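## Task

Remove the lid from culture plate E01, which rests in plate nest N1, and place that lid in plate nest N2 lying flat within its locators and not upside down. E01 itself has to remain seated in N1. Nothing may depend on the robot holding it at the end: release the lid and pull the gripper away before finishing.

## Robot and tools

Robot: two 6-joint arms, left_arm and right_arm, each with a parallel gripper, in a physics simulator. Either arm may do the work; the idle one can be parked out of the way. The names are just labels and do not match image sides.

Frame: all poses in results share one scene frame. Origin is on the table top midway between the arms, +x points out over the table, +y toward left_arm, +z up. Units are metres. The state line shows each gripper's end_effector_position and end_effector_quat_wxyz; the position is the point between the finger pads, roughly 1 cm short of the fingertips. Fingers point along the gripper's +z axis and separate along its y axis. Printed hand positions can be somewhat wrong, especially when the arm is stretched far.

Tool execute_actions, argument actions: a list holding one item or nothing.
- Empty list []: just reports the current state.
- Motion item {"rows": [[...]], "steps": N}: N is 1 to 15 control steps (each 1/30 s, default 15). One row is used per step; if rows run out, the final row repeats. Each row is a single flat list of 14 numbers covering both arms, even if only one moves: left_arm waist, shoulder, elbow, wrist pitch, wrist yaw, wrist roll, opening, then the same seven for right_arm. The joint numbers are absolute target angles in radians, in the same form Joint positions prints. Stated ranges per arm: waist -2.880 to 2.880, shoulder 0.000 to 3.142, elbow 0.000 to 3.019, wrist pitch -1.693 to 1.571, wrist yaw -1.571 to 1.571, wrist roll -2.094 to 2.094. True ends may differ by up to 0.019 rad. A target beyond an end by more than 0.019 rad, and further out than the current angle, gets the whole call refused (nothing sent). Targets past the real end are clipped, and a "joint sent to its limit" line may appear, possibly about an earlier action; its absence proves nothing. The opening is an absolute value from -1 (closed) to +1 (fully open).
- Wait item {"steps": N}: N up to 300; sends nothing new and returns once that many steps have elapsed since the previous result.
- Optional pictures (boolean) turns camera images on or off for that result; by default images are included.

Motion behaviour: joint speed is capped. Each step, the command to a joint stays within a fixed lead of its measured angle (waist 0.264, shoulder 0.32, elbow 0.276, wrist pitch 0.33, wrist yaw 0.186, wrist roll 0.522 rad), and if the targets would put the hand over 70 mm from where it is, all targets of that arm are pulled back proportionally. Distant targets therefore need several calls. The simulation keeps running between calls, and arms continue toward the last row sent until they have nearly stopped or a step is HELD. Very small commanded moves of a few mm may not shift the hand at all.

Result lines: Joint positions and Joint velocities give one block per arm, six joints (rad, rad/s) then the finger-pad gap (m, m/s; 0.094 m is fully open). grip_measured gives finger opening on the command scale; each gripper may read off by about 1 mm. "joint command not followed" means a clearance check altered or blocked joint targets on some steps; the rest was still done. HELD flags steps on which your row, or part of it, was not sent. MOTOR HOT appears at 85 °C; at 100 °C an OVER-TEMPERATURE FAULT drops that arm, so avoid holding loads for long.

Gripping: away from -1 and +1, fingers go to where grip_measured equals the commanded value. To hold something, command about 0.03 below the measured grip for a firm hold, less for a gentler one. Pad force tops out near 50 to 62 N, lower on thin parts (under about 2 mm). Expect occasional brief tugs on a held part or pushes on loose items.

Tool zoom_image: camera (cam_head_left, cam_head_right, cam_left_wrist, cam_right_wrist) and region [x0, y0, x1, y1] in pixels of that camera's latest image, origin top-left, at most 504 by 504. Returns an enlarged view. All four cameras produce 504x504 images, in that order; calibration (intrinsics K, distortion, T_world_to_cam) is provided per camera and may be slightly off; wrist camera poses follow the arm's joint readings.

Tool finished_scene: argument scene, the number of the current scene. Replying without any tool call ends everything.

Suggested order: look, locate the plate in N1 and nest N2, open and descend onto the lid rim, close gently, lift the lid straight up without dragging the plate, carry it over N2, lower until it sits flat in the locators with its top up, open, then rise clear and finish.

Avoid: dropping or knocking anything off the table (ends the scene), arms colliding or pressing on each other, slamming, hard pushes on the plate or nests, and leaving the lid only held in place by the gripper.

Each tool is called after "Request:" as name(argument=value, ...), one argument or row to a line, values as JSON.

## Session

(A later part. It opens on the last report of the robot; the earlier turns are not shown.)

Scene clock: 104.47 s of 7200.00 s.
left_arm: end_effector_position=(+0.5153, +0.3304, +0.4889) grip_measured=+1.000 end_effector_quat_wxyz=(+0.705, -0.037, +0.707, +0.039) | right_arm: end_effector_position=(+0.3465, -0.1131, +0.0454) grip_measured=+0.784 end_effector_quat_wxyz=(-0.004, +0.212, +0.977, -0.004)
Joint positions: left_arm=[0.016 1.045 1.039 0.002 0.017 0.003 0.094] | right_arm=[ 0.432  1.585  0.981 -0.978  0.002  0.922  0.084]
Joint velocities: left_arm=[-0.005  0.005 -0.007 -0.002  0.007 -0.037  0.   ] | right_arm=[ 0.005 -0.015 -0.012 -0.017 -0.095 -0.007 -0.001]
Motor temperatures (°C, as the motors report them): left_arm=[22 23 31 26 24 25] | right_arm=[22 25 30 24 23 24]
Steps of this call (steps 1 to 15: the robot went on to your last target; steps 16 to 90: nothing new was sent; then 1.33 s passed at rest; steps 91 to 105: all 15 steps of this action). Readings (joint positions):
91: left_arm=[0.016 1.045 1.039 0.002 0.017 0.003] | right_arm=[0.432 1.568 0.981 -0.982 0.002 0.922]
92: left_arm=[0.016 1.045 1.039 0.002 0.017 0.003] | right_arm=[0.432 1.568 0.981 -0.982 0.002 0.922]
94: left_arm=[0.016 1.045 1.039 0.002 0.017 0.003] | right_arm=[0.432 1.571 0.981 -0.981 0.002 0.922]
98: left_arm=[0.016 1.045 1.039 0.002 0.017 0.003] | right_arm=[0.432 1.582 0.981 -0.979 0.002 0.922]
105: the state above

Request:
execute_actions(
  actions=[
    {"rows": [[0.016,1.045,1.039,0.002,0.017,0.003,1, 0.431,1.59,0.987,-0.964,0,0.93,0.9],[0.016,1.045,1.039,0.002,0.017,0.003,1, 0.431,1.59,0.987,-0.964,0,0.93,0.9],[0.016,1.045,1.039,0.002,0.017,0.003,1, 0.431,1.59,0.987,-0.964,0,0.93,0.9],[0.016,1.045,1.039,0.002,0.017,0.003,1, 0.431,1.58,0.987,-0.964,0,0.93,0.9],[0.016,1.045,1.039,0.002,0.017,0.003,1, 0.431,1.57,0.987,-0.964,0,0.93,0.9],[0.016,1.045,1.039,0.002,0.017,0.003,1, 0.431,1.562,0.987,-0.964,0,0.93,0.9]], "steps": 15},
  ],
)

Scene clock: 114.27 s of 7200.00 s.
left_arm: end_effector_position=(+0.5153, +0.3304, +0.4889) grip_measured=+1.000 end_effector_quat_wxyz=(+0.705, -0.037, +0.707, +0.039) | right_arm: end_effector_position=(+0.3473, -0.1126, +0.0498) grip_measured=+0.898 end_effector_quat_wxyz=(+0.001, +0.212, +0.977, -0.000)
Joint positions: left_arm=[0.016 1.045 1.039 0.002 0.017 0.003 0.094] | right_arm=[ 0.432  1.574  0.981 -0.978  0.002  0.922  0.089]
Joint velocities: left_arm=[-0.024  0.005 -0.017 -0.002 -0.066 -0.022  0.   ] | right_arm=[-0.015  0.005  0.002  0.007 -0.081  0.022  0.   ]
Motor temperatures (°C, as the motors report them): left_arm=[22 23 31 26 24 25] | right_arm=[22 25 30 24 23 24]
Steps of this call (steps 1 to 15: the robot went on to your last target; steps 16 to 90: nothing new was sent; then 6.30 s passed at rest; steps 91 to 105: all 15 steps of this action). Readings (joint positions):
91: left_arm=[0.016 1.045 1.039 0.002 0.017 0.003] | right_arm=[0.432 1.585 0.981 -0.978 0.002 0.922]
92: left_arm=[0.016 1.045 1.039 0.002 0.017 0.003] | right_arm=[0.432 1.585 0.981 -0.978 0.002 0.922]
94: left_arm=[0.016 1.045 1.039 0.002 0.017 0.003] | right_arm=[0.432 1.585 0.981 -0.978 0.002 0.922]
98: left_arm=[0.016 1.045 1.039 0.002 0.017 0.003] | right_arm=[0.432 1.582 0.981 -0.978 0.002 0.922]
105: the state above
camera_calibration (this result's frames):
cam_right_wrist: T_world_to_cam=[[-0.410162, -0.912004, -0.00387562, 0.03904], [-0.73754, 0.329194, 0.589632, 0.272128], [-0.536471, 0.244703, -0.807663, 0.375303], [0, 0, 0, 1]] pos_world=[0.418058, -0.145816, 0.142814]

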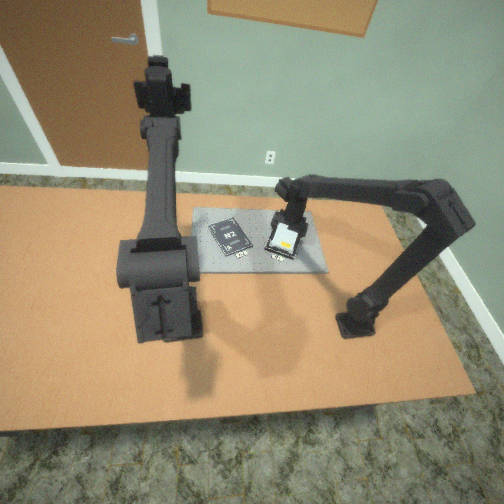

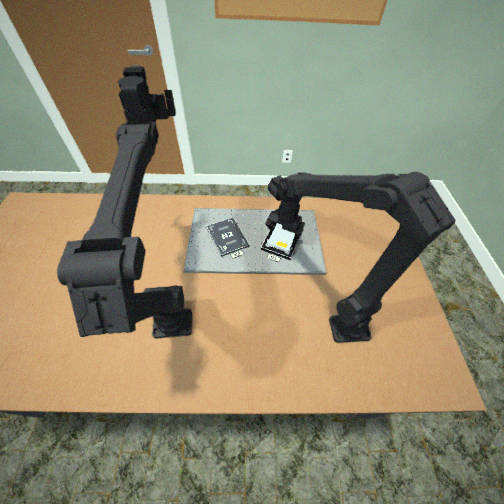

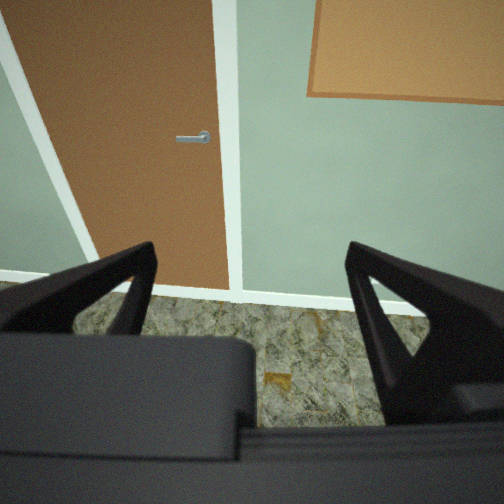

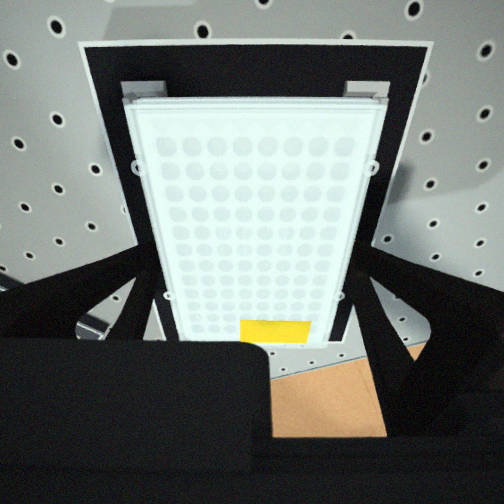

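Request:
execute_actions(
  actions=[
    {"rows": [[0.016,1.045,1.039,0.002,0.017,0.003,1, 0.431,1.596,0.987,-0.964,0,0.93,0.87]], "steps": 12},
  ],
  pictures=false,
)

Request:
execute_actions(
  actions=[
    {"rows": [[0.016,1.045,1.039,0.002,0.017,0.003,1, 0.431,1.59,0.987,-0.964,0,0.93,0.85],[0.016,1.045,1.039,0.002,0.017,0.003,1, 0.431,1.59,0.987,-0.964,0,0.93,0.835],[0.016,1.045,1.039,0.002,0.017,0.003,1, 0.431,1.59,0.987,-0.964,0,0.93,0.825],[0.016,1.045,1.039,0.002,0.017,0.003,1, 0.431,1.59,0.987,-0.964,0,0.93,0.815],[0.016,1.045,1.039,0.002,0.017,0.003,1, 0.431,1.59,0.987,-0.964,0,0.93,0.805]], "steps": 15},
  ],
  pictures=false,
)

Scene clock: 121.47 s of 7200.00 s.
left_arm: end_effector_position=(+0.5153, +0.3304, +0.4889) grip_measured=+1.000 end_effector_quat_wxyz=(+0.705, -0.037, +0.707, +0.039) | right_arm: end_effector_position=(+0.3472, -0.1127, +0.0487) grip_measured=+0.872 end_effector_quat_wxyz=(-0.000, +0.212, +0.977, -0.001)
Joint positions: left_arm=[0.016 1.045 1.039 0.002 0.017 0.003 0.094] | right_arm=[ 0.432  1.577  0.981 -0.978  0.002  0.922  0.088]
Joint velocities: left_arm=[ 0.005 -0.005  0.002  0.007  0.007  0.037  0.   ] | right_arm=[-0.005  0.005 -0.022  0.007  0.007  0.022  0.001]
Motor temperatures (°C, as the motors report them): left_arm=[22 23 32 26 24 25] | right_arm=[22 25 30 24 23 24]
Steps of this call (steps 1 to 15: the robot went on to your last target; steps 16 to 90: nothing new was sent; then 3.80 s passed at rest; steps 91 to 102: all 12 steps of this action). Readings (joint positions):
91: left_arm=[0.016 1.045 1.039 0.002 0.017 0.003] | right_arm=[0.432 1.574 0.981 -0.978 0.002 0.922]
92: left_arm=[0.016 1.045 1.039 0.002 0.017 0.003] | right_arm=[0.432 1.574 0.981 -0.978 0.002 0.922]
94: left_arm=[0.016 1.045 1.039 0.002 0.017 0.003] | right_arm=[0.432 1.575 0.981 -0.978 0.002 0.922]
98: left_arm=[0.016 1.045 1.039 0.002 0.017 0.003] | right_arm=[0.432 1.576 0.981 -0.978 0.002 0.922]
102: the state above

Scene clock: 121.97 s of 7200.00 s.
left_arm: end_effector_position=(+0.5153, +0.3304, +0.4889) grip_measured=+1.000 end_effector_quat_wxyz=(+0.705, -0.037, +0.707, +0.039) | right_arm: end_effector_position=(+0.3472, -0.1127, +0.0487) grip_measured=+0.809 end_effector_quat_wxyz=(-0.000, +0.212, +0.977, -0.001)
Joint positions: left_arm=[0.016 1.045 1.039 0.002 0.017 0.003 0.094] | right_arm=[ 0.432  1.577  0.981 -0.978  0.002  0.922  0.085]
Joint velocities: left_arm=[ 0.005  0.005  0.017 -0.007 -0.066 -0.051  0.   ] | right_arm=[ 0.005  0.015  0.012 -0.007 -0.022  0.007  0.   ]
Motor temperatures (°C, as the motors report them): left_arm=[22 23 32 26 24 25] | right_arm=[22 25 30 24 23 24]
Steps of this call (steps 1 to 15: all 15 steps of this action). Readings (joint positions):
1: left_arm=[0.016 1.045 1.039 0.002 0.017 0.003] | right_arm=[0.432 1.577 0.981 -0.978 0.002 0.922]
2: left_arm=[0.016 1.045 1.039 0.002 0.017 0.003] | right_arm=[0.432 1.577 0.981 -0.978 0.002 0.922]
4: left_arm=[0.016 1.045 1.039 0.002 0.017 0.003] | right_arm=[0.432 1.577 0.981 -0.978 0.002 0.922]
8: left_arm=[0.016 1.045 1.039 0.002 0.017 0.003] | right_arm=[0.432 1.577 0.981 -0.978 0.002 0.922]
15: the state above

Request:
execute_actions(
  actions=[
    {"rows": [[0.016,1.045,1.039,0.002,0.017,0.003,1, 0.431,1.59,0.987,-0.964,0,0.93,0.86],[0.016,1.045,1.039,0.002,0.017,0.003,1, 0.431,1.59,0.987,-0.964,0,0.93,0.86],[0.016,1.045,1.039,0.002,0.017,0.003,1, 0.431,1.59,0.987,-0.964,0,0.93,0.86],[0.016,1.045,1.039,0.002,0.017,0.003,1, 0.431,1.601,0.987,-0.964,0,0.93,0.86]], "steps": 15},
  ],
  pictures=false,
)

Request:
execute_actions(
  actions=[
    {"rows": [[0.016,1.045,1.039,0.002,0.017,0.003,1, 0.431,1.59,0.987,-0.964,0,0.93,0.84],[0.016,1.045,1.039,0.002,0.017,0.003,1, 0.431,1.59,0.987,-0.964,0,0.93,0.825],[0.016,1.045,1.039,0.002,0.017,0.003,1, 0.431,1.59,0.987,-0.964,0,0.93,0.815],[0.016,1.045,1.039,0.002,0.017,0.003,1, 0.431,1.59,0.987,-0.964,0,0.93,0.81],[0.016,1.045,1.039,0.002,0.017,0.003,1, 0.431,1.59,0.987,-0.964,0,0.93,0.805],[0.016,1.045,1.039,0.002,0.017,0.003,1, 0.431,1.59,0.987,-0.964,0,0.93,0.80],[0.016,1.045,1.039,0.002,0.017,0.003,1, 0.431,1.59,0.987,-0.964,0,0.93,0.793]], "steps": 15},
  ],
  pictures=false,
)

Scene clock: 132.63 s of 7200.00 s.
left_arm: end_effector_position=(+0.5153, +0.3304, +0.4889) grip_measured=+1.000 end_effector_quat_wxyz=(+0.705, -0.037, +0.707, +0.039) | right_arm: end_effector_position=(+0.3468, -0.1129, +0.0467) grip_measured=+0.858 end_effector_quat_wxyz=(-0.002, +0.212, +0.977, -0.003)
Joint positions: left_arm=[0.016 1.045 1.039 0.002 0.017 0.003 0.094] | right_arm=[ 0.432  1.582  0.981 -0.978  0.002  0.922  0.087]
Joint velocities: left_arm=[-0.015  0.005 -0.012 -0.002 -0.007  0.066  0.   ] | right_arm=[-0.005 -0.005 -0.007 -0.002 -0.022 -0.11   0.   ]
Motor temperatures (°C, as the motors report them): left_arm=[22 23 32 26 24 25] | right_arm=[22 25 31 24 23 24]
Steps of this call (steps 1 to 15: the robot went on to your last target; steps 16 to 90: nothing new was sent; then 7.17 s passed at rest; steps 91 to 105: all 15 steps of this action). Readings (joint positions):
91: left_arm=[0.016 1.045 1.039 0.002 0.017 0.003] | right_arm=[0.432 1.577 0.981 -0.978 0.002 0.922]
92: left_arm=[0.016 1.045 1.039 0.002 0.017 0.003] | right_arm=[0.432 1.577 0.981 -0.978 0.002 0.922]
94: left_arm=[0.016 1.045 1.039 0.002 0.017 0.003] | right_arm=[0.432 1.577 0.981 -0.978 0.002 0.922]
98: left_arm=[0.016 1.045 1.039 0.002 0.017 0.003] | right_arm=[0.432 1.580 0.981 -0.978 0.002 0.922]
105: the state above

Scene clock: 133.13 s of 7200.00 s.
left_arm: end_effector_position=(+0.5153, +0.3304, +0.4889) grip_measured=+1.000 end_effector_quat_wxyz=(+0.705, -0.037, +0.707, +0.039) | right_arm: end_effector_position=(+0.3468, -0.1129, +0.0467) grip_measured=+0.802 end_effector_quat_wxyz=(-0.002, +0.212, +0.977, -0.003)
Joint positions: left_arm=[0.016 1.045 1.039 0.002 0.017 0.003 0.094] | right_arm=[ 0.432  1.582  0.981 -0.978  0.002  0.922  0.085]
Joint velocities: left_arm=[-0.005  0.005 -0.002 -0.007 -0.007 -0.037  0.   ] | right_arm=[-0.015 -0.005 -0.007  0.022 -0.007 -0.051  0.   ]
Motor temperatures (°C, as the motors report them): left_arm=[22 23 32 26 24 25] | right_arm=[22 25 31 24 23 24]
Steps of this call (steps 1 to 15: all 15 steps of this action). Readings (joint positions):
1: left_arm=[0.016 1.045 1.039 0.002 0.017 0.003] | right_arm=[0.432 1.582 0.981 -0.978 0.002 0.922]
2: left_arm=[0.016 1.045 1.039 0.002 0.017 0.003] | right_arm=[0.432 1.582 0.981 -0.978 0.002 0.922]
4: left_arm=[0.016 1.045 1.039 0.002 0.017 0.003] | right_arm=[0.432 1.582 0.981 -0.978 0.002 0.922]
8: left_arm=[0.016 1.045 1.039 0.002 0.017 0.003] | right_arm=[0.432 1.582 0.981 -0.978 0.002 0.922]
15: the state above

Light grip. Lift about 10 mm.

Request:
execute_actions(
  actions=[
    {"rows": [[0.016,1.045,1.039,0.002,0.017,0.003,1, 0.431,1.57,0.987,-0.985,0,0.93,0.793],[0.016,1.045,1.039,0.002,0.017,0.003,1, 0.431,1.565,0.987,-0.988,0,0.93,0.793],[0.016,1.045,1.039,0.002,0.017,0.003,1, 0.431,1.561,0.987,-0.99,0,0.93,0.793],[0.016,1.045,1.039,0.002,0.017,0.003,1, 0.431,1.557,0.987,-0.992,0,0.93,0.793],[0.016,1.045,1.039,0.002,0.017,0.003,1, 0.431,1.553,0.987,-0.994,0,0.93,0.793],[0.016,1.045,1.039,0.002,0.017,0.003,1, 0.431,1.549,0.987,-0.996,0,0.93,0.793],[0.016,1.045,1.039,0.002,0.017,0.003,1, 0.431,1.545,0.987,-0.998,0,0.93,0.793],[0.016,1.045,1.039,0.002,0.017,0.003,1, 0.431,1.542,0.987,-1.0,0,0.93,0.793]], "steps": 15},
  ],
)

Scene clock: 139.77 s of 7200.00 s.
left_arm: end_effector_position=(+0.5153, +0.3304, +0.4889) grip_measured=+1.000 end_effector_quat_wxyz=(+0.705, -0.037, +0.707, +0.039) | right_arm: end_effector_position=(+0.3469, -0.1129, +0.0578) grip_measured=+0.802 end_effector_quat_wxyz=(+0.005, +0.212, +0.977, +0.003)
Joint positions: left_arm=[0.016 1.045 1.039 0.002 0.017 0.003 0.094] | right_arm=[ 0.432  1.553  0.981 -0.986  0.002  0.922  0.085]
Joint velocities: left_arm=[-0.005 -0.015 -0.007  0.012 -0.037 -0.022  0.   ] | right_arm=[-0.005 -0.005 -0.017  0.002  0.007 -0.051 -0.   ]
Motor temperatures (°C, as the motors report them): left_arm=[22 23 32 26 24 25] | right_arm=[22 25 31 24 23 24]
Steps of this call (steps 1 to 15: the robot went on to your last target; steps 16 to 90: nothing new was sent; then 3.13 s passed at rest; steps 91 to 105: all 15 steps of this action). Readings (joint positions):
91: left_arm=[0.016 1.045 1.039 0.002 0.017 0.003] | right_arm=[0.432 1.582 0.981 -0.978 0.002 0.922]
92: left_arm=[0.016 1.045 1.039 0.002 0.017 0.003] | right_arm=[0.432 1.582 0.981 -0.978 0.002 0.922]
94: left_arm=[0.016 1.045 1.039 0.002 0.017 0.003] | right_arm=[0.432 1.581 0.981 -0.978 0.002 0.922]
98: left_arm=[0.016 1.045 1.039 0.002 0.017 0.003] | right_arm=[0.432 1.571 0.981 -0.983 0.002 0.922]
105: the state above
camera_calibration (this result's frames):
cam_right_wrist: T_world_to_cam=[[-0.410069, -0.911954, -0.0135712, 0.0391707], [-0.743841, 0.325791, 0.583576, 0.269247], [-0.527773, 0.249401, -0.811945, 0.379395], [0, 0, 0, 1]] pos_world=[0.416574, -0.146618, 0.151453]

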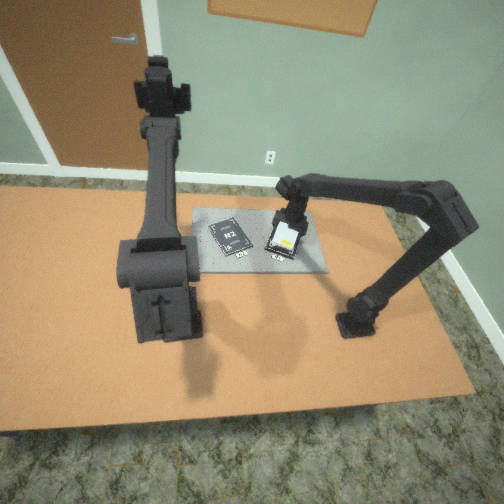

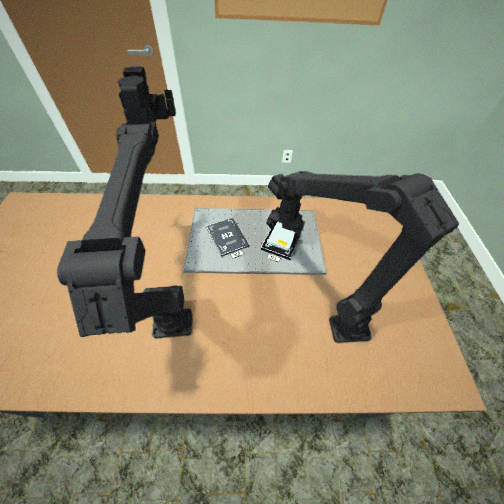

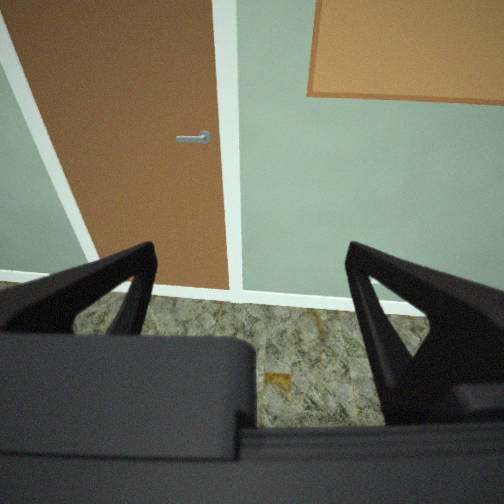

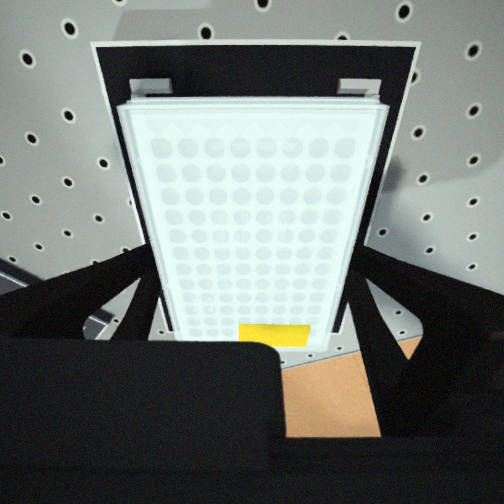

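Request:
execute_actions(
  actions=[
    {"rows": [[0.016,1.045,1.039,0.002,0.017,0.003,1, 0.431,1.57,0.987,-0.975,0,0.93,0.793],[0.016,1.045,1.039,0.002,0.017,0.003,1, 0.431,1.574,0.987,-0.972,0,0.93,0.793],[0.016,1.045,1.039,0.002,0.017,0.003,1, 0.431,1.578,0.987,-0.971,0,0.93,0.793],[0.016,1.045,1.039,0.002,0.017,0.003,1, 0.431,1.581,0.987,-0.97,0,0.93,0.793],[0.016,1.045,1.039,0.002,0.017,0.003,1, 0.431,1.584,0.987,-0.969,0,0.93,0.793],[0.016,1.045,1.039,0.002,0.017,0.003,1, 0.431,1.587,0.987,-0.968,0,0.93,0.793],[0.016,1.045,1.039,0.002,0.017,0.003,1, 0.431,1.59,0.987,-0.966,0,0.93,0.793],[0.016,1.045,1.039,0.002,0.017,0.003,1, 0.431,1.593,0.987,-0.964,0,0.93,0.793]], "steps": 15},
  ],
  pictures=false,
)

Scene clock: 150.10 s of 7200.00 s.
left_arm: end_effector_position=(+0.5153, +0.3304, +0.4889) grip_measured=+1.000 end_effector_quat_wxyz=(+0.705, -0.037, +0.707, +0.039) | right_arm: end_effector_position=(+0.3466, -0.1130, +0.0470) grip_measured=+0.802 end_effector_quat_wxyz=(-0.003, +0.212, +0.977, -0.003)
Joint positions: left_arm=[0.016 1.045 1.039 0.002 0.017 0.003 0.094] | right_arm=[ 0.432  1.581  0.981 -0.979  0.002  0.922  0.085]
Joint velocities: left_arm=[-0.005  0.005 -0.002 -0.012  0.051 -0.051  0.   ] | right_arm=[-0.005 -0.005 -0.012  0.012 -0.007 -0.037 -0.   ]
Motor temperatures (°C, as the motors report them): left_arm=[22 23 32 26 24 25] | right_arm=[22 25 31 24 23 24]
Steps of this call (steps 1 to 15: the robot went on to your last target; steps 16 to 90: nothing new was sent; then 6.83 s passed at rest; steps 91 to 105: all 15 steps of this action). Readings (joint positions):
91: left_arm=[0.016 1.045 1.039 0.002 0.017 0.003] | right_arm=[0.432 1.553 0.981 -0.986 0.002 0.922]
92: left_arm=[0.016 1.045 1.039 0.002 0.017 0.003] | right_arm=[0.432 1.553 0.981 -0.986 0.002 0.922]
94: left_arm=[0.016 1.045 1.039 0.002 0.017 0.003] | right_arm=[0.432 1.555 0.981 -0.986 0.002 0.922]
98: left_arm=[0.016 1.045 1.039 0.002 0.017 0.003] | right_arm=[0.432 1.567 0.981 -0.982 0.002 0.922]
105: the state above

Request:
execute_actions(
  actions=[
    {"rows": [[0.016,1.045,1.039,0.002,0.017,0.003,1, 0.431,1.585,0.987,-0.964,0,0.93,0.87],[0.016,1.045,1.039,0.002,0.017,0.003,1, 0.431,1.585,0.987,-0.964,0,0.93,0.87],[0.016,1.045,1.039,0.002,0.017,0.003,1, 0.431,1.58,0.987,-0.964,0,0.93,0.87],[0.016,1.045,1.039,0.002,0.017,0.003,1, 0.431,1.57,0.987,-0.964,0,0.93,0.87],[0.016,1.045,1.039,0.002,0.017,0.003,1, 0.431,1.561,0.987,-0.964,0,0.93,0.87]], "steps": 15},
  ],
  pictures=false,
)

Request:
execute_actions(
  actions=[
    {"rows": [[0.016,1.045,1.039,0.002,0.017,0.003,1, 0.431,1.575,0.987,-0.964,0,0.93,0.84],[0.016,1.045,1.039,0.002,0.017,0.003,1, 0.431,1.575,0.987,-0.964,0,0.93,0.825],[0.016,1.045,1.039,0.002,0.017,0.003,1, 0.431,1.575,0.987,-0.964,0,0.93,0.815],[0.016,1.045,1.039,0.002,0.017,0.003,1, 0.431,1.575,0.987,-0.964,0,0.93,0.81],[0.016,1.045,1.039,0.002,0.017,0.003,1, 0.431,1.575,0.987,-0.964,0,0.93,0.805],[0.016,1.045,1.039,0.002,0.017,0.003,1, 0.431,1.575,0.987,-0.964,0,0.93,0.80],[0.016,1.045,1.039,0.002,0.017,0.003,1, 0.431,1.575,0.987,-0.964,0,0.93,0.793]], "steps": 15},
  ],
  pictures=false,
)

Scene clock: 161.97 s of 7200.00 s.
left_arm: end_effector_position=(+0.5153, +0.3304, +0.4889) grip_measured=+1.000 end_effector_quat_wxyz=(+0.705, -0.037, +0.707, +0.039) | right_arm: end_effector_position=(+0.3471, -0.1128, +0.0498) grip_measured=+0.868 end_effector_quat_wxyz=(+0.000, +0.212, +0.977, -0.001)
Joint positions: left_arm=[0.016 1.045 1.039 0.002 0.017 0.003 0.094] | right_arm=[ 0.432  1.574  0.981 -0.979  0.002  0.922  0.088]
Joint velocities: left_arm=[-0.015  0.005 -0.032 -0.007  0.007  0.007  0.   ] | right_arm=[-0.005  0.005 -0.017  0.017 -0.11   0.022 -0.   ]
Motor temperatures (°C, as the motors report them): left_arm=[22 23 32 26 24 25] | right_arm=[22 25 31 24 23 24]
Steps of this call (steps 1 to 15: the robot went on to your last target; steps 16 to 90: nothing new was sent; then 8.37 s passed at rest; steps 91 to 105: all 15 steps of this action). Readings (joint positions):
91: left_arm=[0.016 1.045 1.039 0.002 0.017 0.003] | right_arm=[0.432 1.581 0.981 -0.979 0.002 0.922]
92: left_arm=[0.016 1.045 1.039 0.002 0.017 0.003] | right_arm=[0.432 1.581 0.981 -0.979 0.002 0.922]
94: left_arm=[0.016 1.045 1.039 0.002 0.017 0.003] | right_arm=[0.432 1.581 0.981 -0.979 0.002 0.922]
98: left_arm=[0.016 1.045 1.039 0.002 0.017 0.003] | right_arm=[0.432 1.578 0.981 -0.979 0.002 0.922]
105: the state above

Scene clock: 162.47 s of 7200.00 s.
left_arm: end_effector_position=(+0.5153, +0.3304, +0.4889) grip_measured=+1.000 end_effector_quat_wxyz=(+0.705, -0.037, +0.707, +0.039) | right_arm: end_effector_position=(+0.3471, -0.1128, +0.0498) grip_measured=+0.801 end_effector_quat_wxyz=(+0.000, +0.212, +0.977, -0.001)
Joint positions: left_arm=[0.016 1.045 1.039 0.002 0.017 0.003 0.094] | right_arm=[ 0.432  1.574  0.981 -0.979  0.002  0.922  0.085]
Joint velocities: left_arm=[ 0.005 -0.005  0.002  0.002 -0.095  0.022  0.   ] | right_arm=[-0.015  0.005 -0.012  0.007 -0.066 -0.007 -0.   ]
Motor temperatures (°C, as the motors report them): left_arm=[22 23 32 26 24 25] | right_arm=[22 25 31 24 23 24]
Steps of this call (steps 1 to 15: all 15 steps of this action). Readings (joint positions):
1: left_arm=[0.016 1.045 1.039 0.002 0.017 0.003] | right_arm=[0.432 1.574 0.981 -0.979 0.002 0.922]
2: left_arm=[0.016 1.045 1.039 0.002 0.017 0.003] | right_arm=[0.432 1.574 0.981 -0.979 0.002 0.922]
4: left_arm=[0.016 1.045 1.039 0.002 0.017 0.003] | right_arm=[0.432 1.574 0.981 -0.979 0.002 0.922]
8: left_arm=[0.016 1.045 1.039 0.002 0.017 0.003] | right_arm=[0.432 1.574 0.981 -0.979 0.002 0.922]
15: the state above

Request:
execute_actions(
  actions=[
    {"rows": [[0.016,1.045,1.039,0.002,0.017,0.003,1, 0.431,1.56,0.987,-0.985,0,0.93,0.793],[0.016,1.045,1.039,0.002,0.017,0.003,1, 0.431,1.556,0.987,-0.988,0,0.93,0.793],[0.016,1.045,1.039,0.002,0.017,0.003,1, 0.431,1.553,0.987,-0.99,0,0.93,0.793],[0.016,1.045,1.039,0.002,0.017,0.003,1, 0.431,1.55,0.987,-0.992,0,0.93,0.793],[0.016,1.045,1.039,0.002,0.017,0.003,1, 0.431,1.547,0.987,-0.994,0,0.93,0.793],[0.016,1.045,1.039,0.002,0.017,0.003,1, 0.431,1.544,0.987,-0.996,0,0.93,0.793],[0.016,1.045,1.039,0.002,0.017,0.003,1, 0.431,1.541,0.987,-0.998,0,0.93,0.793]], "steps": 15},
  ],
)

Scene clock: 167.80 s of 7200.00 s.
left_arm: end_effector_position=(+0.5153, +0.3304, +0.4889) grip_measured=+1.000 end_effector_quat_wxyz=(+0.705, -0.037, +0.707, +0.039) | right_arm: end_effector_position=(+0.3474, -0.1126, +0.0584) grip_measured=+0.801 end_effector_quat_wxyz=(+0.007, +0.212, +0.977, +0.005)
Joint positions: left_arm=[0.016 1.045 1.039 0.002 0.017 0.003 0.094] | right_arm=[ 0.432  1.551  0.981 -0.985  0.002  0.922  0.085]
Joint velocities: left_arm=[ 0.005 -0.005  0.007 -0.007 -0.066 -0.037  0.   ] | right_arm=[ 0.005  0.015  0.002 -0.017  0.051  0.066 -0.001]
Motor temperatures (°C, as the motors report them): left_arm=[22 23 32 26 24 25] | right_arm=[22 25 31 24 23 24]
Steps of this call (steps 1 to 15: the robot went on to your last target; steps 16 to 90: nothing new was sent; then 1.83 s passed at rest; steps 91 to 105: all 15 steps of this action). Readings (joint positions):
91: left_arm=[0.016 1.045 1.039 0.002 0.017 0.003] | right_arm=[0.432 1.574 0.981 -0.979 0.002 0.922]
92: left_arm=[0.016 1.045 1.039 0.002 0.017 0.003] | right_arm=[0.432 1.574 0.981 -0.979 0.002 0.922]
94: left_arm=[0.016 1.045 1.039 0.002 0.017 0.003] | right_arm=[0.432 1.572 0.981 -0.979 0.002 0.922]
98: left_arm=[0.016 1.045 1.039 0.002 0.017 0.003] | right_arm=[0.432 1.563 0.981 -0.983 0.002 0.922]
105: the state above
camera_calibration (this result's frames):
cam_right_wrist: T_world_to_cam=[[-0.410023, -0.911929, -0.0162978, 0.0397854], [-0.745601, 0.32484, 0.581857, 0.269794], [-0.525319, 0.250727, -0.813128, 0.379444], [0, 0, 0, 1]] pos_world=[0.4168, -0.146495, 0.152203]

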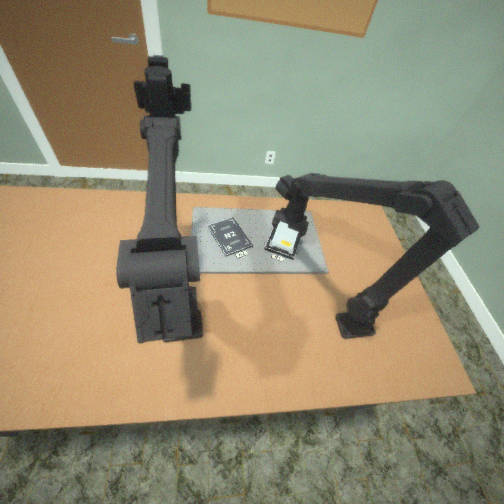

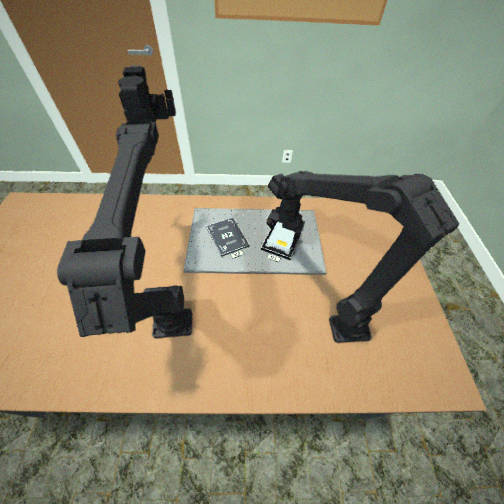

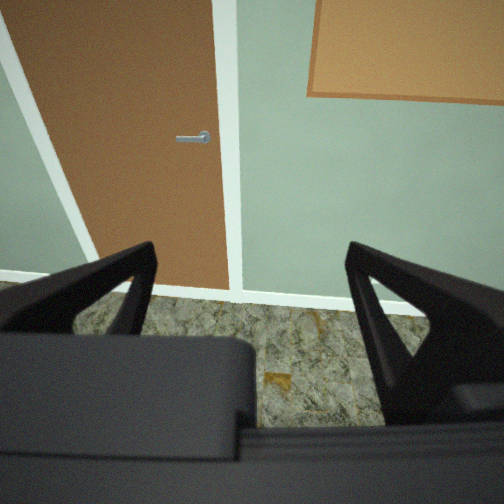

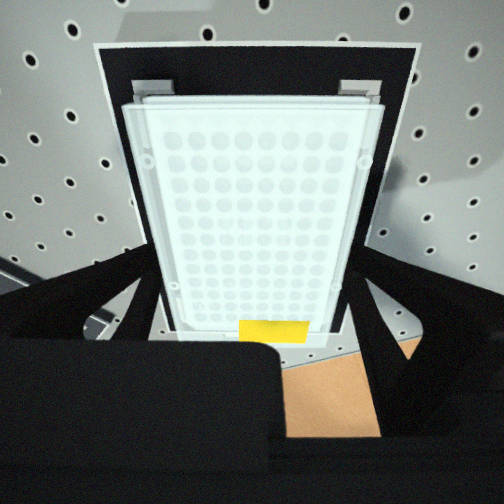

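Request:
execute_actions(
  actions=[
    {"rows": [[0.016,1.045,1.039,0.002,0.017,0.003,1, 0.431,1.536,0.995,-1.005,0,0.93,0.793],[0.016,1.045,1.039,0.002,0.017,0.003,1, 0.431,1.532,1.0,-1.014,0,0.93,0.793],[0.016,1.045,1.039,0.002,0.017,0.003,1, 0.431,1.528,1.005,-1.023,0,0.93,0.793],[0.016,1.045,1.039,0.002,0.017,0.003,1, 0.431,1.524,1.01,-1.032,0,0.93,0.793],[0.016,1.045,1.039,0.002,0.017,0.003,1, 0.431,1.52,1.015,-1.042,0,0.93,0.793],[0.016,1.045,1.039,0.002,0.017,0.003,1, 0.431,1.516,1.02,-1.052,0,0.93,0.79],[0.016,1.045,1.039,0.002,0.017,0.003,1, 0.431,1.512,1.025,-1.062,0,0.93,0.787],[0.016,1.045,1.039,0.002,0.017,0.003,1, 0.431,1.508,1.03,-1.074,0,0.93,0.784],[0.016,1.045,1.039,0.002,0.017,0.003,1, 0.431,1.504,1.035,-1.086,0,0.93,0.781],[0.016,1.045,1.039,0.002,0.017,0.003,1, 0.431,1.5,1.04,-1.098,0,0.93,0.778],[0.016,1.045,1.039,0.002,0.017,0.003,1, 0.431,1.496,1.045,-1.11,0,0.93,0.775]], "steps": 15},
  ],
)

Scene clock: 178.03 s of 7200.00 s.
left_arm: end_effector_position=(+0.5153, +0.3304, +0.4889) grip_measured=+1.000 end_effector_quat_wxyz=(+0.705, -0.037, +0.707, +0.039) | right_arm: end_effector_position=(+0.3338, -0.1199, +0.0824) grip_measured=+0.789 end_effector_quat_wxyz=(-0.010, +0.212, +0.977, -0.010)
Joint positions: left_arm=[0.016 1.045 1.039 0.002 0.017 0.003 0.094] | right_arm=[ 0.432  1.506  1.001 -1.095  0.002  0.922  0.084]
Joint velocities: left_arm=[-0.005 -0.015  0.002  0.012 -0.007  0.022  0.   ] | right_arm=[-0.015 -0.083  0.09  -0.046  0.022  0.022 -0.001]
Motor temperatures (°C, as the motors report them): left_arm=[22 23 32 26 24 25] | right_arm=[22 26 31 24 23 24]
Steps of this call (steps 1 to 15: the robot went on to your last target; steps 16 to 90: nothing new was sent; then 6.73 s passed at rest; steps 91 to 105: all 15 steps of this action). Readings (joint positions):
91: left_arm=[0.016 1.045 1.039 0.002 0.017 0.003] | right_arm=[0.432 1.551 0.981 -0.986 0.002 0.922]
92: left_arm=[0.016 1.045 1.039 0.002 0.017 0.003] | right_arm=[0.432 1.551 0.981 -0.990 0.002 0.922]
94: left_arm=[0.016 1.045 1.039 0.002 0.017 0.003] | right_arm=[0.432 1.549 0.981 -1.003 0.002 0.922]
98: left_arm=[0.016 1.045 1.039 0.002 0.017 0.003] | right_arm=[0.432 1.535 0.982 -1.041 0.002 0.922]
105: the state above
camera_calibration (this result's frames):
cam_right_wrist: T_world_to_cam=[[-0.409967, -0.911899, 0.0191511, 0.0249698], [-0.722319, 0.337415, 0.603661, 0.240039], [-0.556939, 0.233648, -0.797011, 0.400809], [0, 0, 0, 1]] pos_world=[0.406847, -0.151871, 0.174069]

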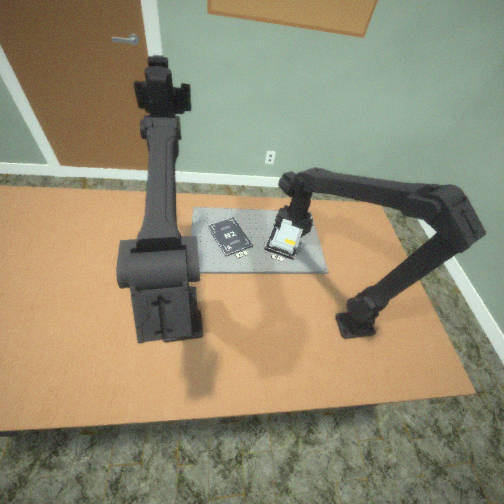

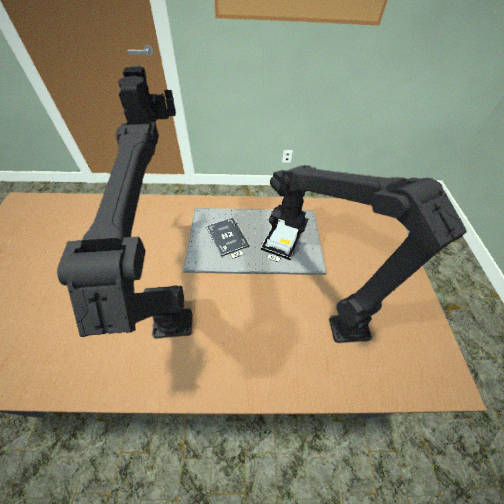

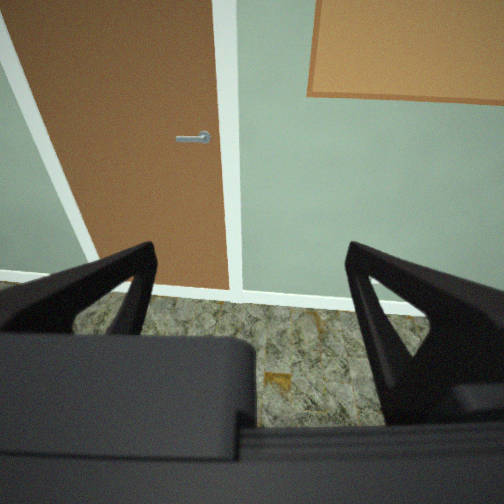

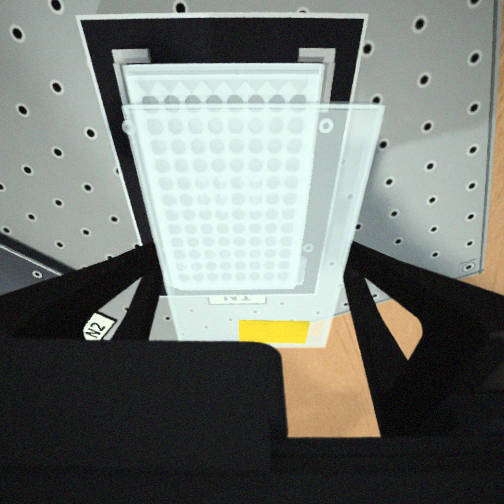

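Request:
execute_actions(
  actions=[
    {"rows": [[0.016,1.045,1.039,0.002,0.017,0.003,1, 0.44,1.505,1.065,-1.113,0,0.915,0.775],[0.016,1.045,1.039,0.002,0.017,0.003,1, 0.452,1.517,1.085,-1.116,0,0.895,0.775],[0.016,1.045,1.039,0.002,0.017,0.003,1, 0.466,1.53,1.105,-1.12,0,0.875,0.775],[0.016,1.045,1.039,0.002,0.017,0.003,1, 0.48,1.545,1.125,-1.124,0,0.853,0.775],[0.016,1.045,1.039,0.002,0.017,0.003,1, 0.494,1.56,1.145,-1.128,0,0.83,0.775],[0.016,1.045,1.039,0.002,0.017,0.003,1, 0.508,1.575,1.165,-1.132,0,0.808,0.775],[0.016,1.045,1.039,0.002,0.017,0.003,1, 0.522,1.59,1.185,-1.136,0,0.786,0.775],[0.016,1.045,1.039,0.002,0.017,0.003,1, 0.536,1.605,1.205,-1.14,0,0.764,0.775],[0.016,1.045,1.039,0.002,0.017,0.003,1, 0.55,1.62,1.225,-1.144,0,0.742,0.775],[0.016,1.045,1.039,0.002,0.017,0.003,1, 0.564,1.635,1.245,-1.148,0,0.72,0.775],[0.016,1.045,1.039,0.002,0.017,0.003,1, 0.578,1.65,1.265,-1.152,0,0.698,0.775],[0.016,1.045,1.039,0.002,0.017,0.003,1, 0.592,1.665,1.285,-1.156,0,0.676,0.775],[0.016,1.045,1.039,0.002,0.017,0.003,1, 0.606,1.68,1.305,-1.16,0,0.654,0.775],[0.016,1.045,1.039,0.002,0.017,0.003,1, 0.62,1.695,1.325,-1.164,0,0.632,0.775],[0.016,1.045,1.039,0.002,0.017,0.003,1, 0.634,1.71,1.345,-1.168,0,0.61,0.775]], "steps": 15},
  ],
  pictures=false,
)

Request:
execute_actions(
  actions=[
    {"rows": [[0.016,1.045,1.039,0.002,0.017,0.003,1, 0.648,1.725,1.365,-1.172,0,0.588,0.775],[0.016,1.045,1.039,0.002,0.017,0.003,1, 0.662,1.74,1.385,-1.176,0,0.566,0.775],[0.016,1.045,1.039,0.002,0.017,0.003,1, 0.676,1.755,1.405,-1.18,0,0.544,0.775],[0.016,1.045,1.039,0.002,0.017,0.003,1, 0.69,1.77,1.425,-1.184,0,0.522,0.775],[0.016,1.045,1.039,0.002,0.017,0.003,1, 0.704,1.785,1.443,-1.188,0,0.5,0.775],[0.016,1.045,1.039,0.002,0.017,0.003,1, 0.718,1.8,1.46,-1.192,0,0.478,0.775],[0.016,1.045,1.039,0.002,0.017,0.003,1, 0.73,1.814,1.475,-1.196,0,0.456,0.775],[0.016,1.045,1.039,0.002,0.017,0.003,1, 0.742,1.827,1.488,-1.2,0,0.436,0.775],[0.016,1.045,1.039,0.002,0.017,0.003,1, 0.752,1.838,1.498,-1.203,0,0.42,0.775],[0.016,1.045,1.039,0.002,0.017,0.003,1, 0.76,1.847,1.506,-1.206,0,0.406,0.775],[0.016,1.045,1.039,0.002,0.017,0.003,1, 0.765,1.855,1.512,-1.208,0,0.396,0.775]], "steps": 15},
  ],
  pictures=false,
)

Request:
execute_actions(
  actions=[
    {"steps": 20},
  ],
)

Scene clock: 205.57 s of 7200.00 s.
left_arm: end_effector_position=(+0.5153, +0.3304, +0.4889) grip_measured=+1.000 end_effector_quat_wxyz=(+0.705, -0.037, +0.707, +0.039) | right_arm: end_effector_position=(+0.3700, -0.0047, +0.1109) grip_measured=+0.789 end_effector_quat_wxyz=(+0.015, +0.018, +1.000, +0.011)
Joint positions: left_arm=[0.016 1.045 1.039 0.002 0.017 0.003 0.094] | right_arm=[ 0.606  1.662  1.273 -1.146  0.002  0.706  0.084]
Joint velocities: left_arm=[ 0.005 -0.005 -0.007  0.012 -0.022 -0.007  0.   ] | right_arm=[ 0.415  0.444  0.525 -0.144  0.066 -0.608 -0.001]
Motor temperatures (°C, as the motors report them): left_arm=[22 23 33 26 24 25] | right_arm=[22 26 34 24 23 24]
Steps of this call (steps 1 to 15: the robot went on to your last target; steps 16 to 90: nothing new was sent; then 24.03 s passed at rest; steps 91 to 105: all 15 steps of this action). Readings (joint positions):
91: left_arm=[0.016 1.045 1.039 0.002 0.017 0.003] | right_arm=[0.432 1.503 1.007 -1.098 0.002 0.922]
92: left_arm=[0.016 1.045 1.039 0.002 0.017 0.003] | right_arm=[0.433 1.503 1.011 -1.101 0.002 0.919]
94: left_arm=[0.016 1.045 1.039 0.002 0.017 0.003] | right_arm=[0.442 1.509 1.032 -1.110 0.002 0.904]
98: left_arm=[0.016 1.045 1.039 0.002 0.017 0.003] | right_arm=[0.493 1.554 1.124 -1.122 0.002 0.845]
105: the state above

Scene clock: 206.07 s of 7200.00 s.
left_arm: end_effector_position=(+0.5153, +0.3304, +0.4889) grip_measured=+1.000 end_effector_quat_wxyz=(+0.705, -0.037, +0.707, +0.039) | right_arm: end_effector_position=(+0.3531, +0.1002, +0.0926) grip_measured=+0.789 end_effector_quat_wxyz=(+0.003, -0.202, +0.979, +0.002)
Joint positions: left_arm=[0.016 1.045 1.039 0.002 0.017 0.003 0.094] | right_arm=[ 0.777  1.841  1.469 -1.192  0.001  0.433  0.084]
Joint velocities: left_arm=[-0.005 -0.005 -0.007 -0.002 -0.037 -0.007  0.   ] | right_arm=[ 0.044  0.063 -0.012 -0.066 -0.037 -0.212 -0.   ]
Motor temperatures (°C, as the motors report them): left_arm=[22 23 33 26 24 25] | right_arm=[22 26 34 24 23 24]
Steps of this call (steps 1 to 15: all 15 steps of this action). Readings (joint positions):
1: left_arm=[0.016 1.045 1.039 0.002 0.017 0.003] | right_arm=[0.621 1.678 1.291 -1.150 0.002 0.685]
2: left_arm=[0.016 1.045 1.039 0.002 0.017 0.003] | right_arm=[0.634 1.694 1.309 -1.154 0.002 0.663]
4: left_arm=[0.016 1.045 1.039 0.002 0.017 0.003] | right_arm=[0.661 1.726 1.346 -1.163 0.002 0.620]
8: left_arm=[0.016 1.045 1.039 0.002 0.017 0.003] | right_arm=[0.713 1.786 1.420 -1.178 0.002 0.534]
15: the state above

Scene clock: 206.73 s of 7200.00 s.
left_arm: end_effector_position=(+0.5153, +0.3304, +0.4889) grip_measured=+1.000 end_effector_quat_wxyz=(+0.705, -0.037, +0.707, +0.039) | right_arm: end_effector_position=(+0.3551, +0.0972, +0.0916) grip_measured=+0.789 end_effector_quat_wxyz=(+0.001, -0.213, +0.977, +0.000)
Joint positions: left_arm=[0.016 1.045 1.039 0.002 0.017 0.003 0.094] | right_arm=[ 0.77   1.843  1.469 -1.195  0.001  0.405  0.084]
Joint velocities: left_arm=[-0.005 -0.005  0.027 -0.017  0.081  0.007  0.   ] | right_arm=[-0.015  0.005 -0.017 -0.007  0.022 -0.081  0.   ]
Motor temperatures (°C, as the motors report them): left_arm=[22 23 33 26 24 25] | right_arm=[22 26 34 24 23 24]
Steps of this call (steps 1 to 20: the robot went on to your last target). Readings (joint positions):
1: left_arm=[0.016 1.045 1.039 0.002 0.017 0.003] | right_arm=[0.778 1.843 1.469 -1.193 0.001 0.427]
2: left_arm=[0.016 1.045 1.039 0.002 0.017 0.003] | right_arm=[0.778 1.843 1.469 -1.194 0.001 0.422]
4: left_arm=[0.016 1.045 1.039 0.002 0.017 0.003] | right_arm=[0.775 1.843 1.469 -1.195 0.001 0.416]
8: left_arm=[0.016 1.045 1.039 0.002 0.017 0.003] | right_arm=[0.771 1.843 1.469 -1.195 0.001 0.409]
20: the state above
camera_calibration (this result's frames):
cam_right_wrist: T_world_to_cam=[[0.419261, -0.907855, -0.00451197, -0.0611732], [-0.732453, -0.341186, 0.589156, 0.247547], [-0.536407, -0.243705, -0.808007, 0.409362], [0, 0, 0, 1]] pos_world=[0.426549, 0.128687, 0.184648]

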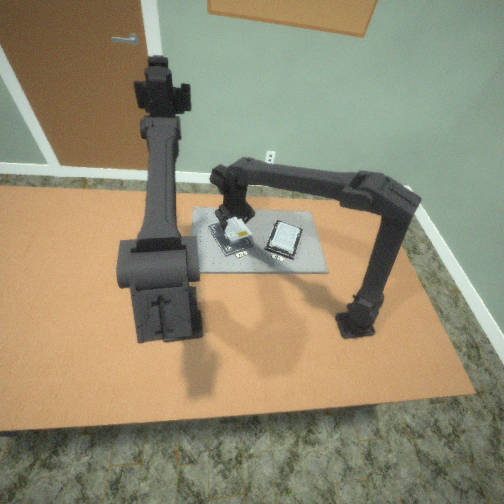

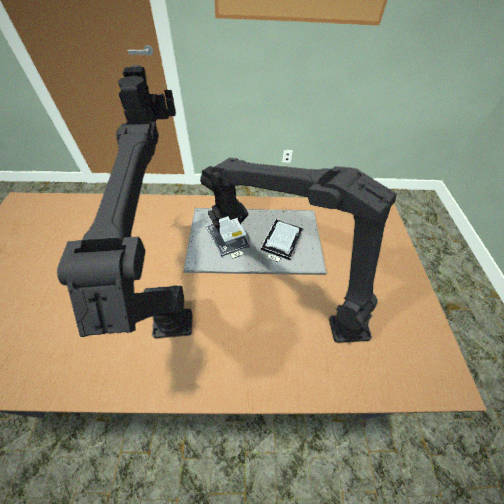

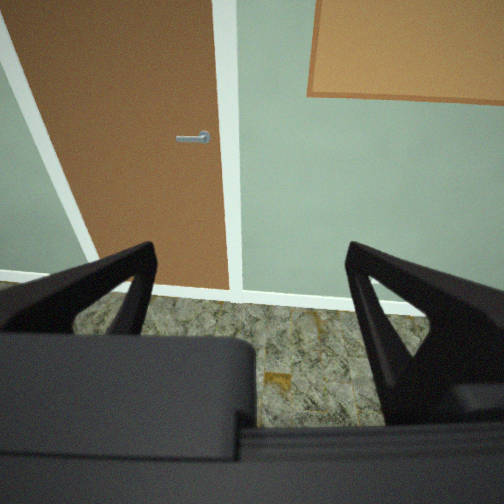

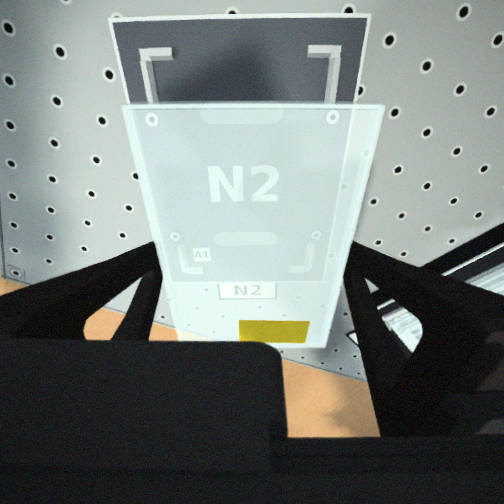

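Request:
execute_actions(
  actions=[
    {"rows": [[0.016,1.045,1.039,0.002,0.017,0.003,1, 0.768,1.862,1.514,-1.18,0,0.39,0.775],[0.016,1.045,1.039,0.002,0.017,0.003,1, 0.768,1.869,1.516,-1.174,0,0.384,0.775],[0.016,1.045,1.039,0.002,0.017,0.003,1, 0.768,1.876,1.518,-1.168,0,0.384,0.775],[0.016,1.045,1.039,0.002,0.017,0.003,1, 0.768,1.883,1.52,-1.162,0,0.384,0.775],[0.016,1.045,1.039,0.002,0.017,0.003,1, 0.768,1.89,1.52,-1.156,0,0.384,0.775],[0.016,1.045,1.039,0.002,0.017,0.003,1, 0.768,1.897,1.52,-1.15,0,0.384,0.775],[0.016,1.045,1.039,0.002,0.017,0.003,1, 0.768,1.904,1.52,-1.143,0,0.384,0.775],[0.016,1.045,1.039,0.002,0.017,0.003,1, 0.768,1.91,1.52,-1.136,0,0.384,0.775],[0.016,1.045,1.039,0.002,0.017,0.003,1, 0.768,1.916,1.52,-1.13,0,0.384,0.775],[0.016,1.045,1.039,0.002,0.017,0.003,1, 0.768,1.92,1.52,-1.125,0,0.384,0.775]], "steps": 15},
  ],
  pictures=false,
)

Request:
execute_actions(
  actions=[
    {"steps": 15},
  ],
)

Scene clock: 225.60 s of 7200.00 s.
left_arm: end_effector_position=(+0.5153, +0.3304, +0.4889) grip_measured=+1.000 end_effector_quat_wxyz=(+0.705, -0.037, +0.707, +0.039) | right_arm: end_effector_position=(+0.3645, +0.1075, +0.0608) grip_measured=+0.789 end_effector_quat_wxyz=(+0.001, -0.218, +0.976, +0.000)
Joint positions: left_arm=[0.016 1.045 1.039 0.002 0.017 0.003 0.094] | right_arm=[ 0.77   1.908  1.479 -1.14   0.001  0.393  0.084]
Joint velocities: left_arm=[-0.015 -0.015 -0.012 -0.032 -0.007 -0.066  0.   ] | right_arm=[-0.024  0.073 -0.007 -0.012  0.022  0.007 -0.001]
Motor temperatures (°C, as the motors report them): left_arm=[22 23 33 26 24 25] | right_arm=[22 26 35 24 23 24]
Steps of this call (steps 1 to 15: the robot went on to your last target; steps 16 to 90: nothing new was sent; then 15.37 s passed at rest; steps 91 to 105: all 15 steps of this action). Readings (joint positions):
91: left_arm=[0.016 1.045 1.039 0.002 0.017 0.003] | right_arm=[0.770 1.843 1.469 -1.195 0.001 0.404]
92: left_arm=[0.016 1.045 1.039 0.002 0.017 0.003] | right_arm=[0.770 1.843 1.469 -1.194 0.001 0.401]
94: left_arm=[0.016 1.045 1.039 0.002 0.017 0.003] | right_arm=[0.770 1.845 1.470 -1.187 0.001 0.398]
98: left_arm=[0.016 1.045 1.039 0.002 0.017 0.003] | right_arm=[0.770 1.864 1.478 -1.163 0.001 0.395]
105: the state above

Scene clock: 226.10 s of 7200.00 s.
left_arm: end_effector_position=(+0.5153, +0.3304, +0.4889) grip_measured=+1.000 end_effector_quat_wxyz=(+0.705, -0.037, +0.707, +0.039) | right_arm: end_effector_position=(+0.3645, +0.1075, +0.0592) grip_measured=+0.789 end_effector_quat_wxyz=(+0.000, -0.219, +0.976, -0.000)
Joint positions: left_arm=[0.016 1.045 1.039 0.002 0.017 0.003 0.094] | right_arm=[ 0.77   1.911  1.479 -1.139  0.001  0.392  0.084]
Joint velocities: left_arm=[-0.015 -0.015 -0.017 -0.012 -0.007 -0.037  0.   ] | right_arm=[-0.024 -0.005  0.007  0.012 -0.066 -0.007  0.001]
Motor temperatures (°C, as the motors report them): left_arm=[22 23 33 26 24 25] | right_arm=[22 26 35 24 23 24]
Steps of this call (steps 1 to 15: the robot went on to your last target). Readings (joint positions):
1: left_arm=[0.016 1.045 1.039 0.002 0.017 0.003] | right_arm=[0.770 1.910 1.479 -1.140 0.001 0.392]
2: left_arm=[0.016 1.045 1.039 0.002 0.017 0.003] | right_arm=[0.770 1.911 1.479 -1.140 0.001 0.392]
4: left_arm=[0.016 1.045 1.039 0.002 0.017 0.003] | right_arm=[0.770 1.911 1.479 -1.140 0.001 0.392]
8: left_arm=[0.016 1.045 1.039 0.002 0.017 0.003] | right_arm=[0.770 1.911 1.479 -1.139 0.001 0.392]
15: the state above
All arms were judged still, so your last target was given up. Only a new action makes them travel on or press farther. Fingers that are still opening or closing keep moving.
camera_calibration (this result's frames):
cam_right_wrist: T_world_to_cam=[[0.430305, -0.902676, -0.00361963, -0.0605207], [-0.727332, -0.349088, 0.590868, 0.275892], [-0.534626, -0.251621, -0.80676, 0.390862], [0, 0, 0, 1]] pos_world=[0.435672, 0.140029, 0.152097]

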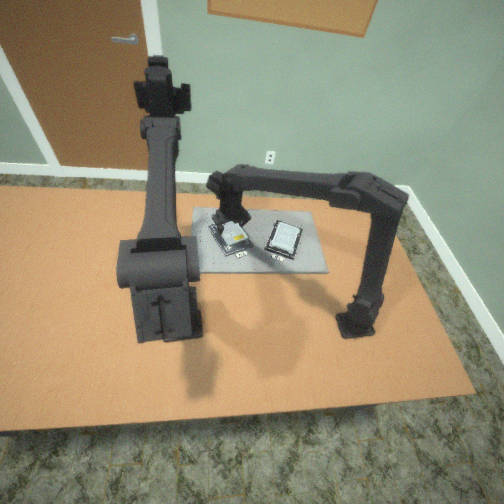

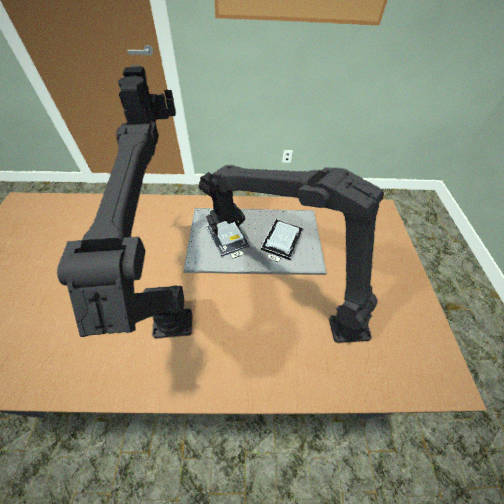

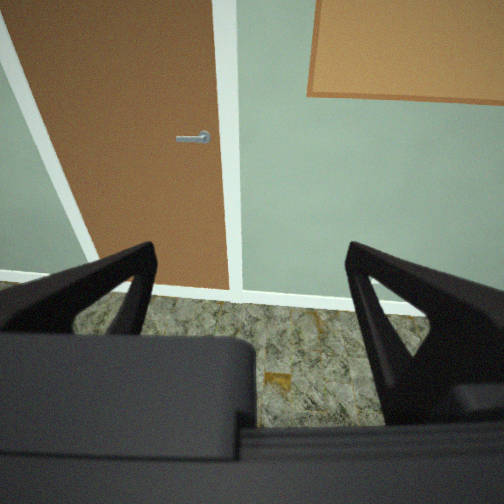

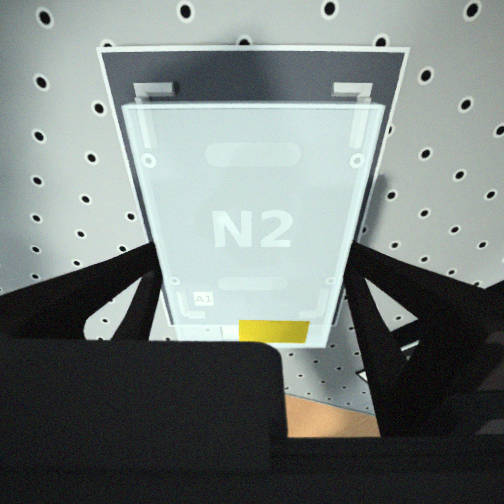

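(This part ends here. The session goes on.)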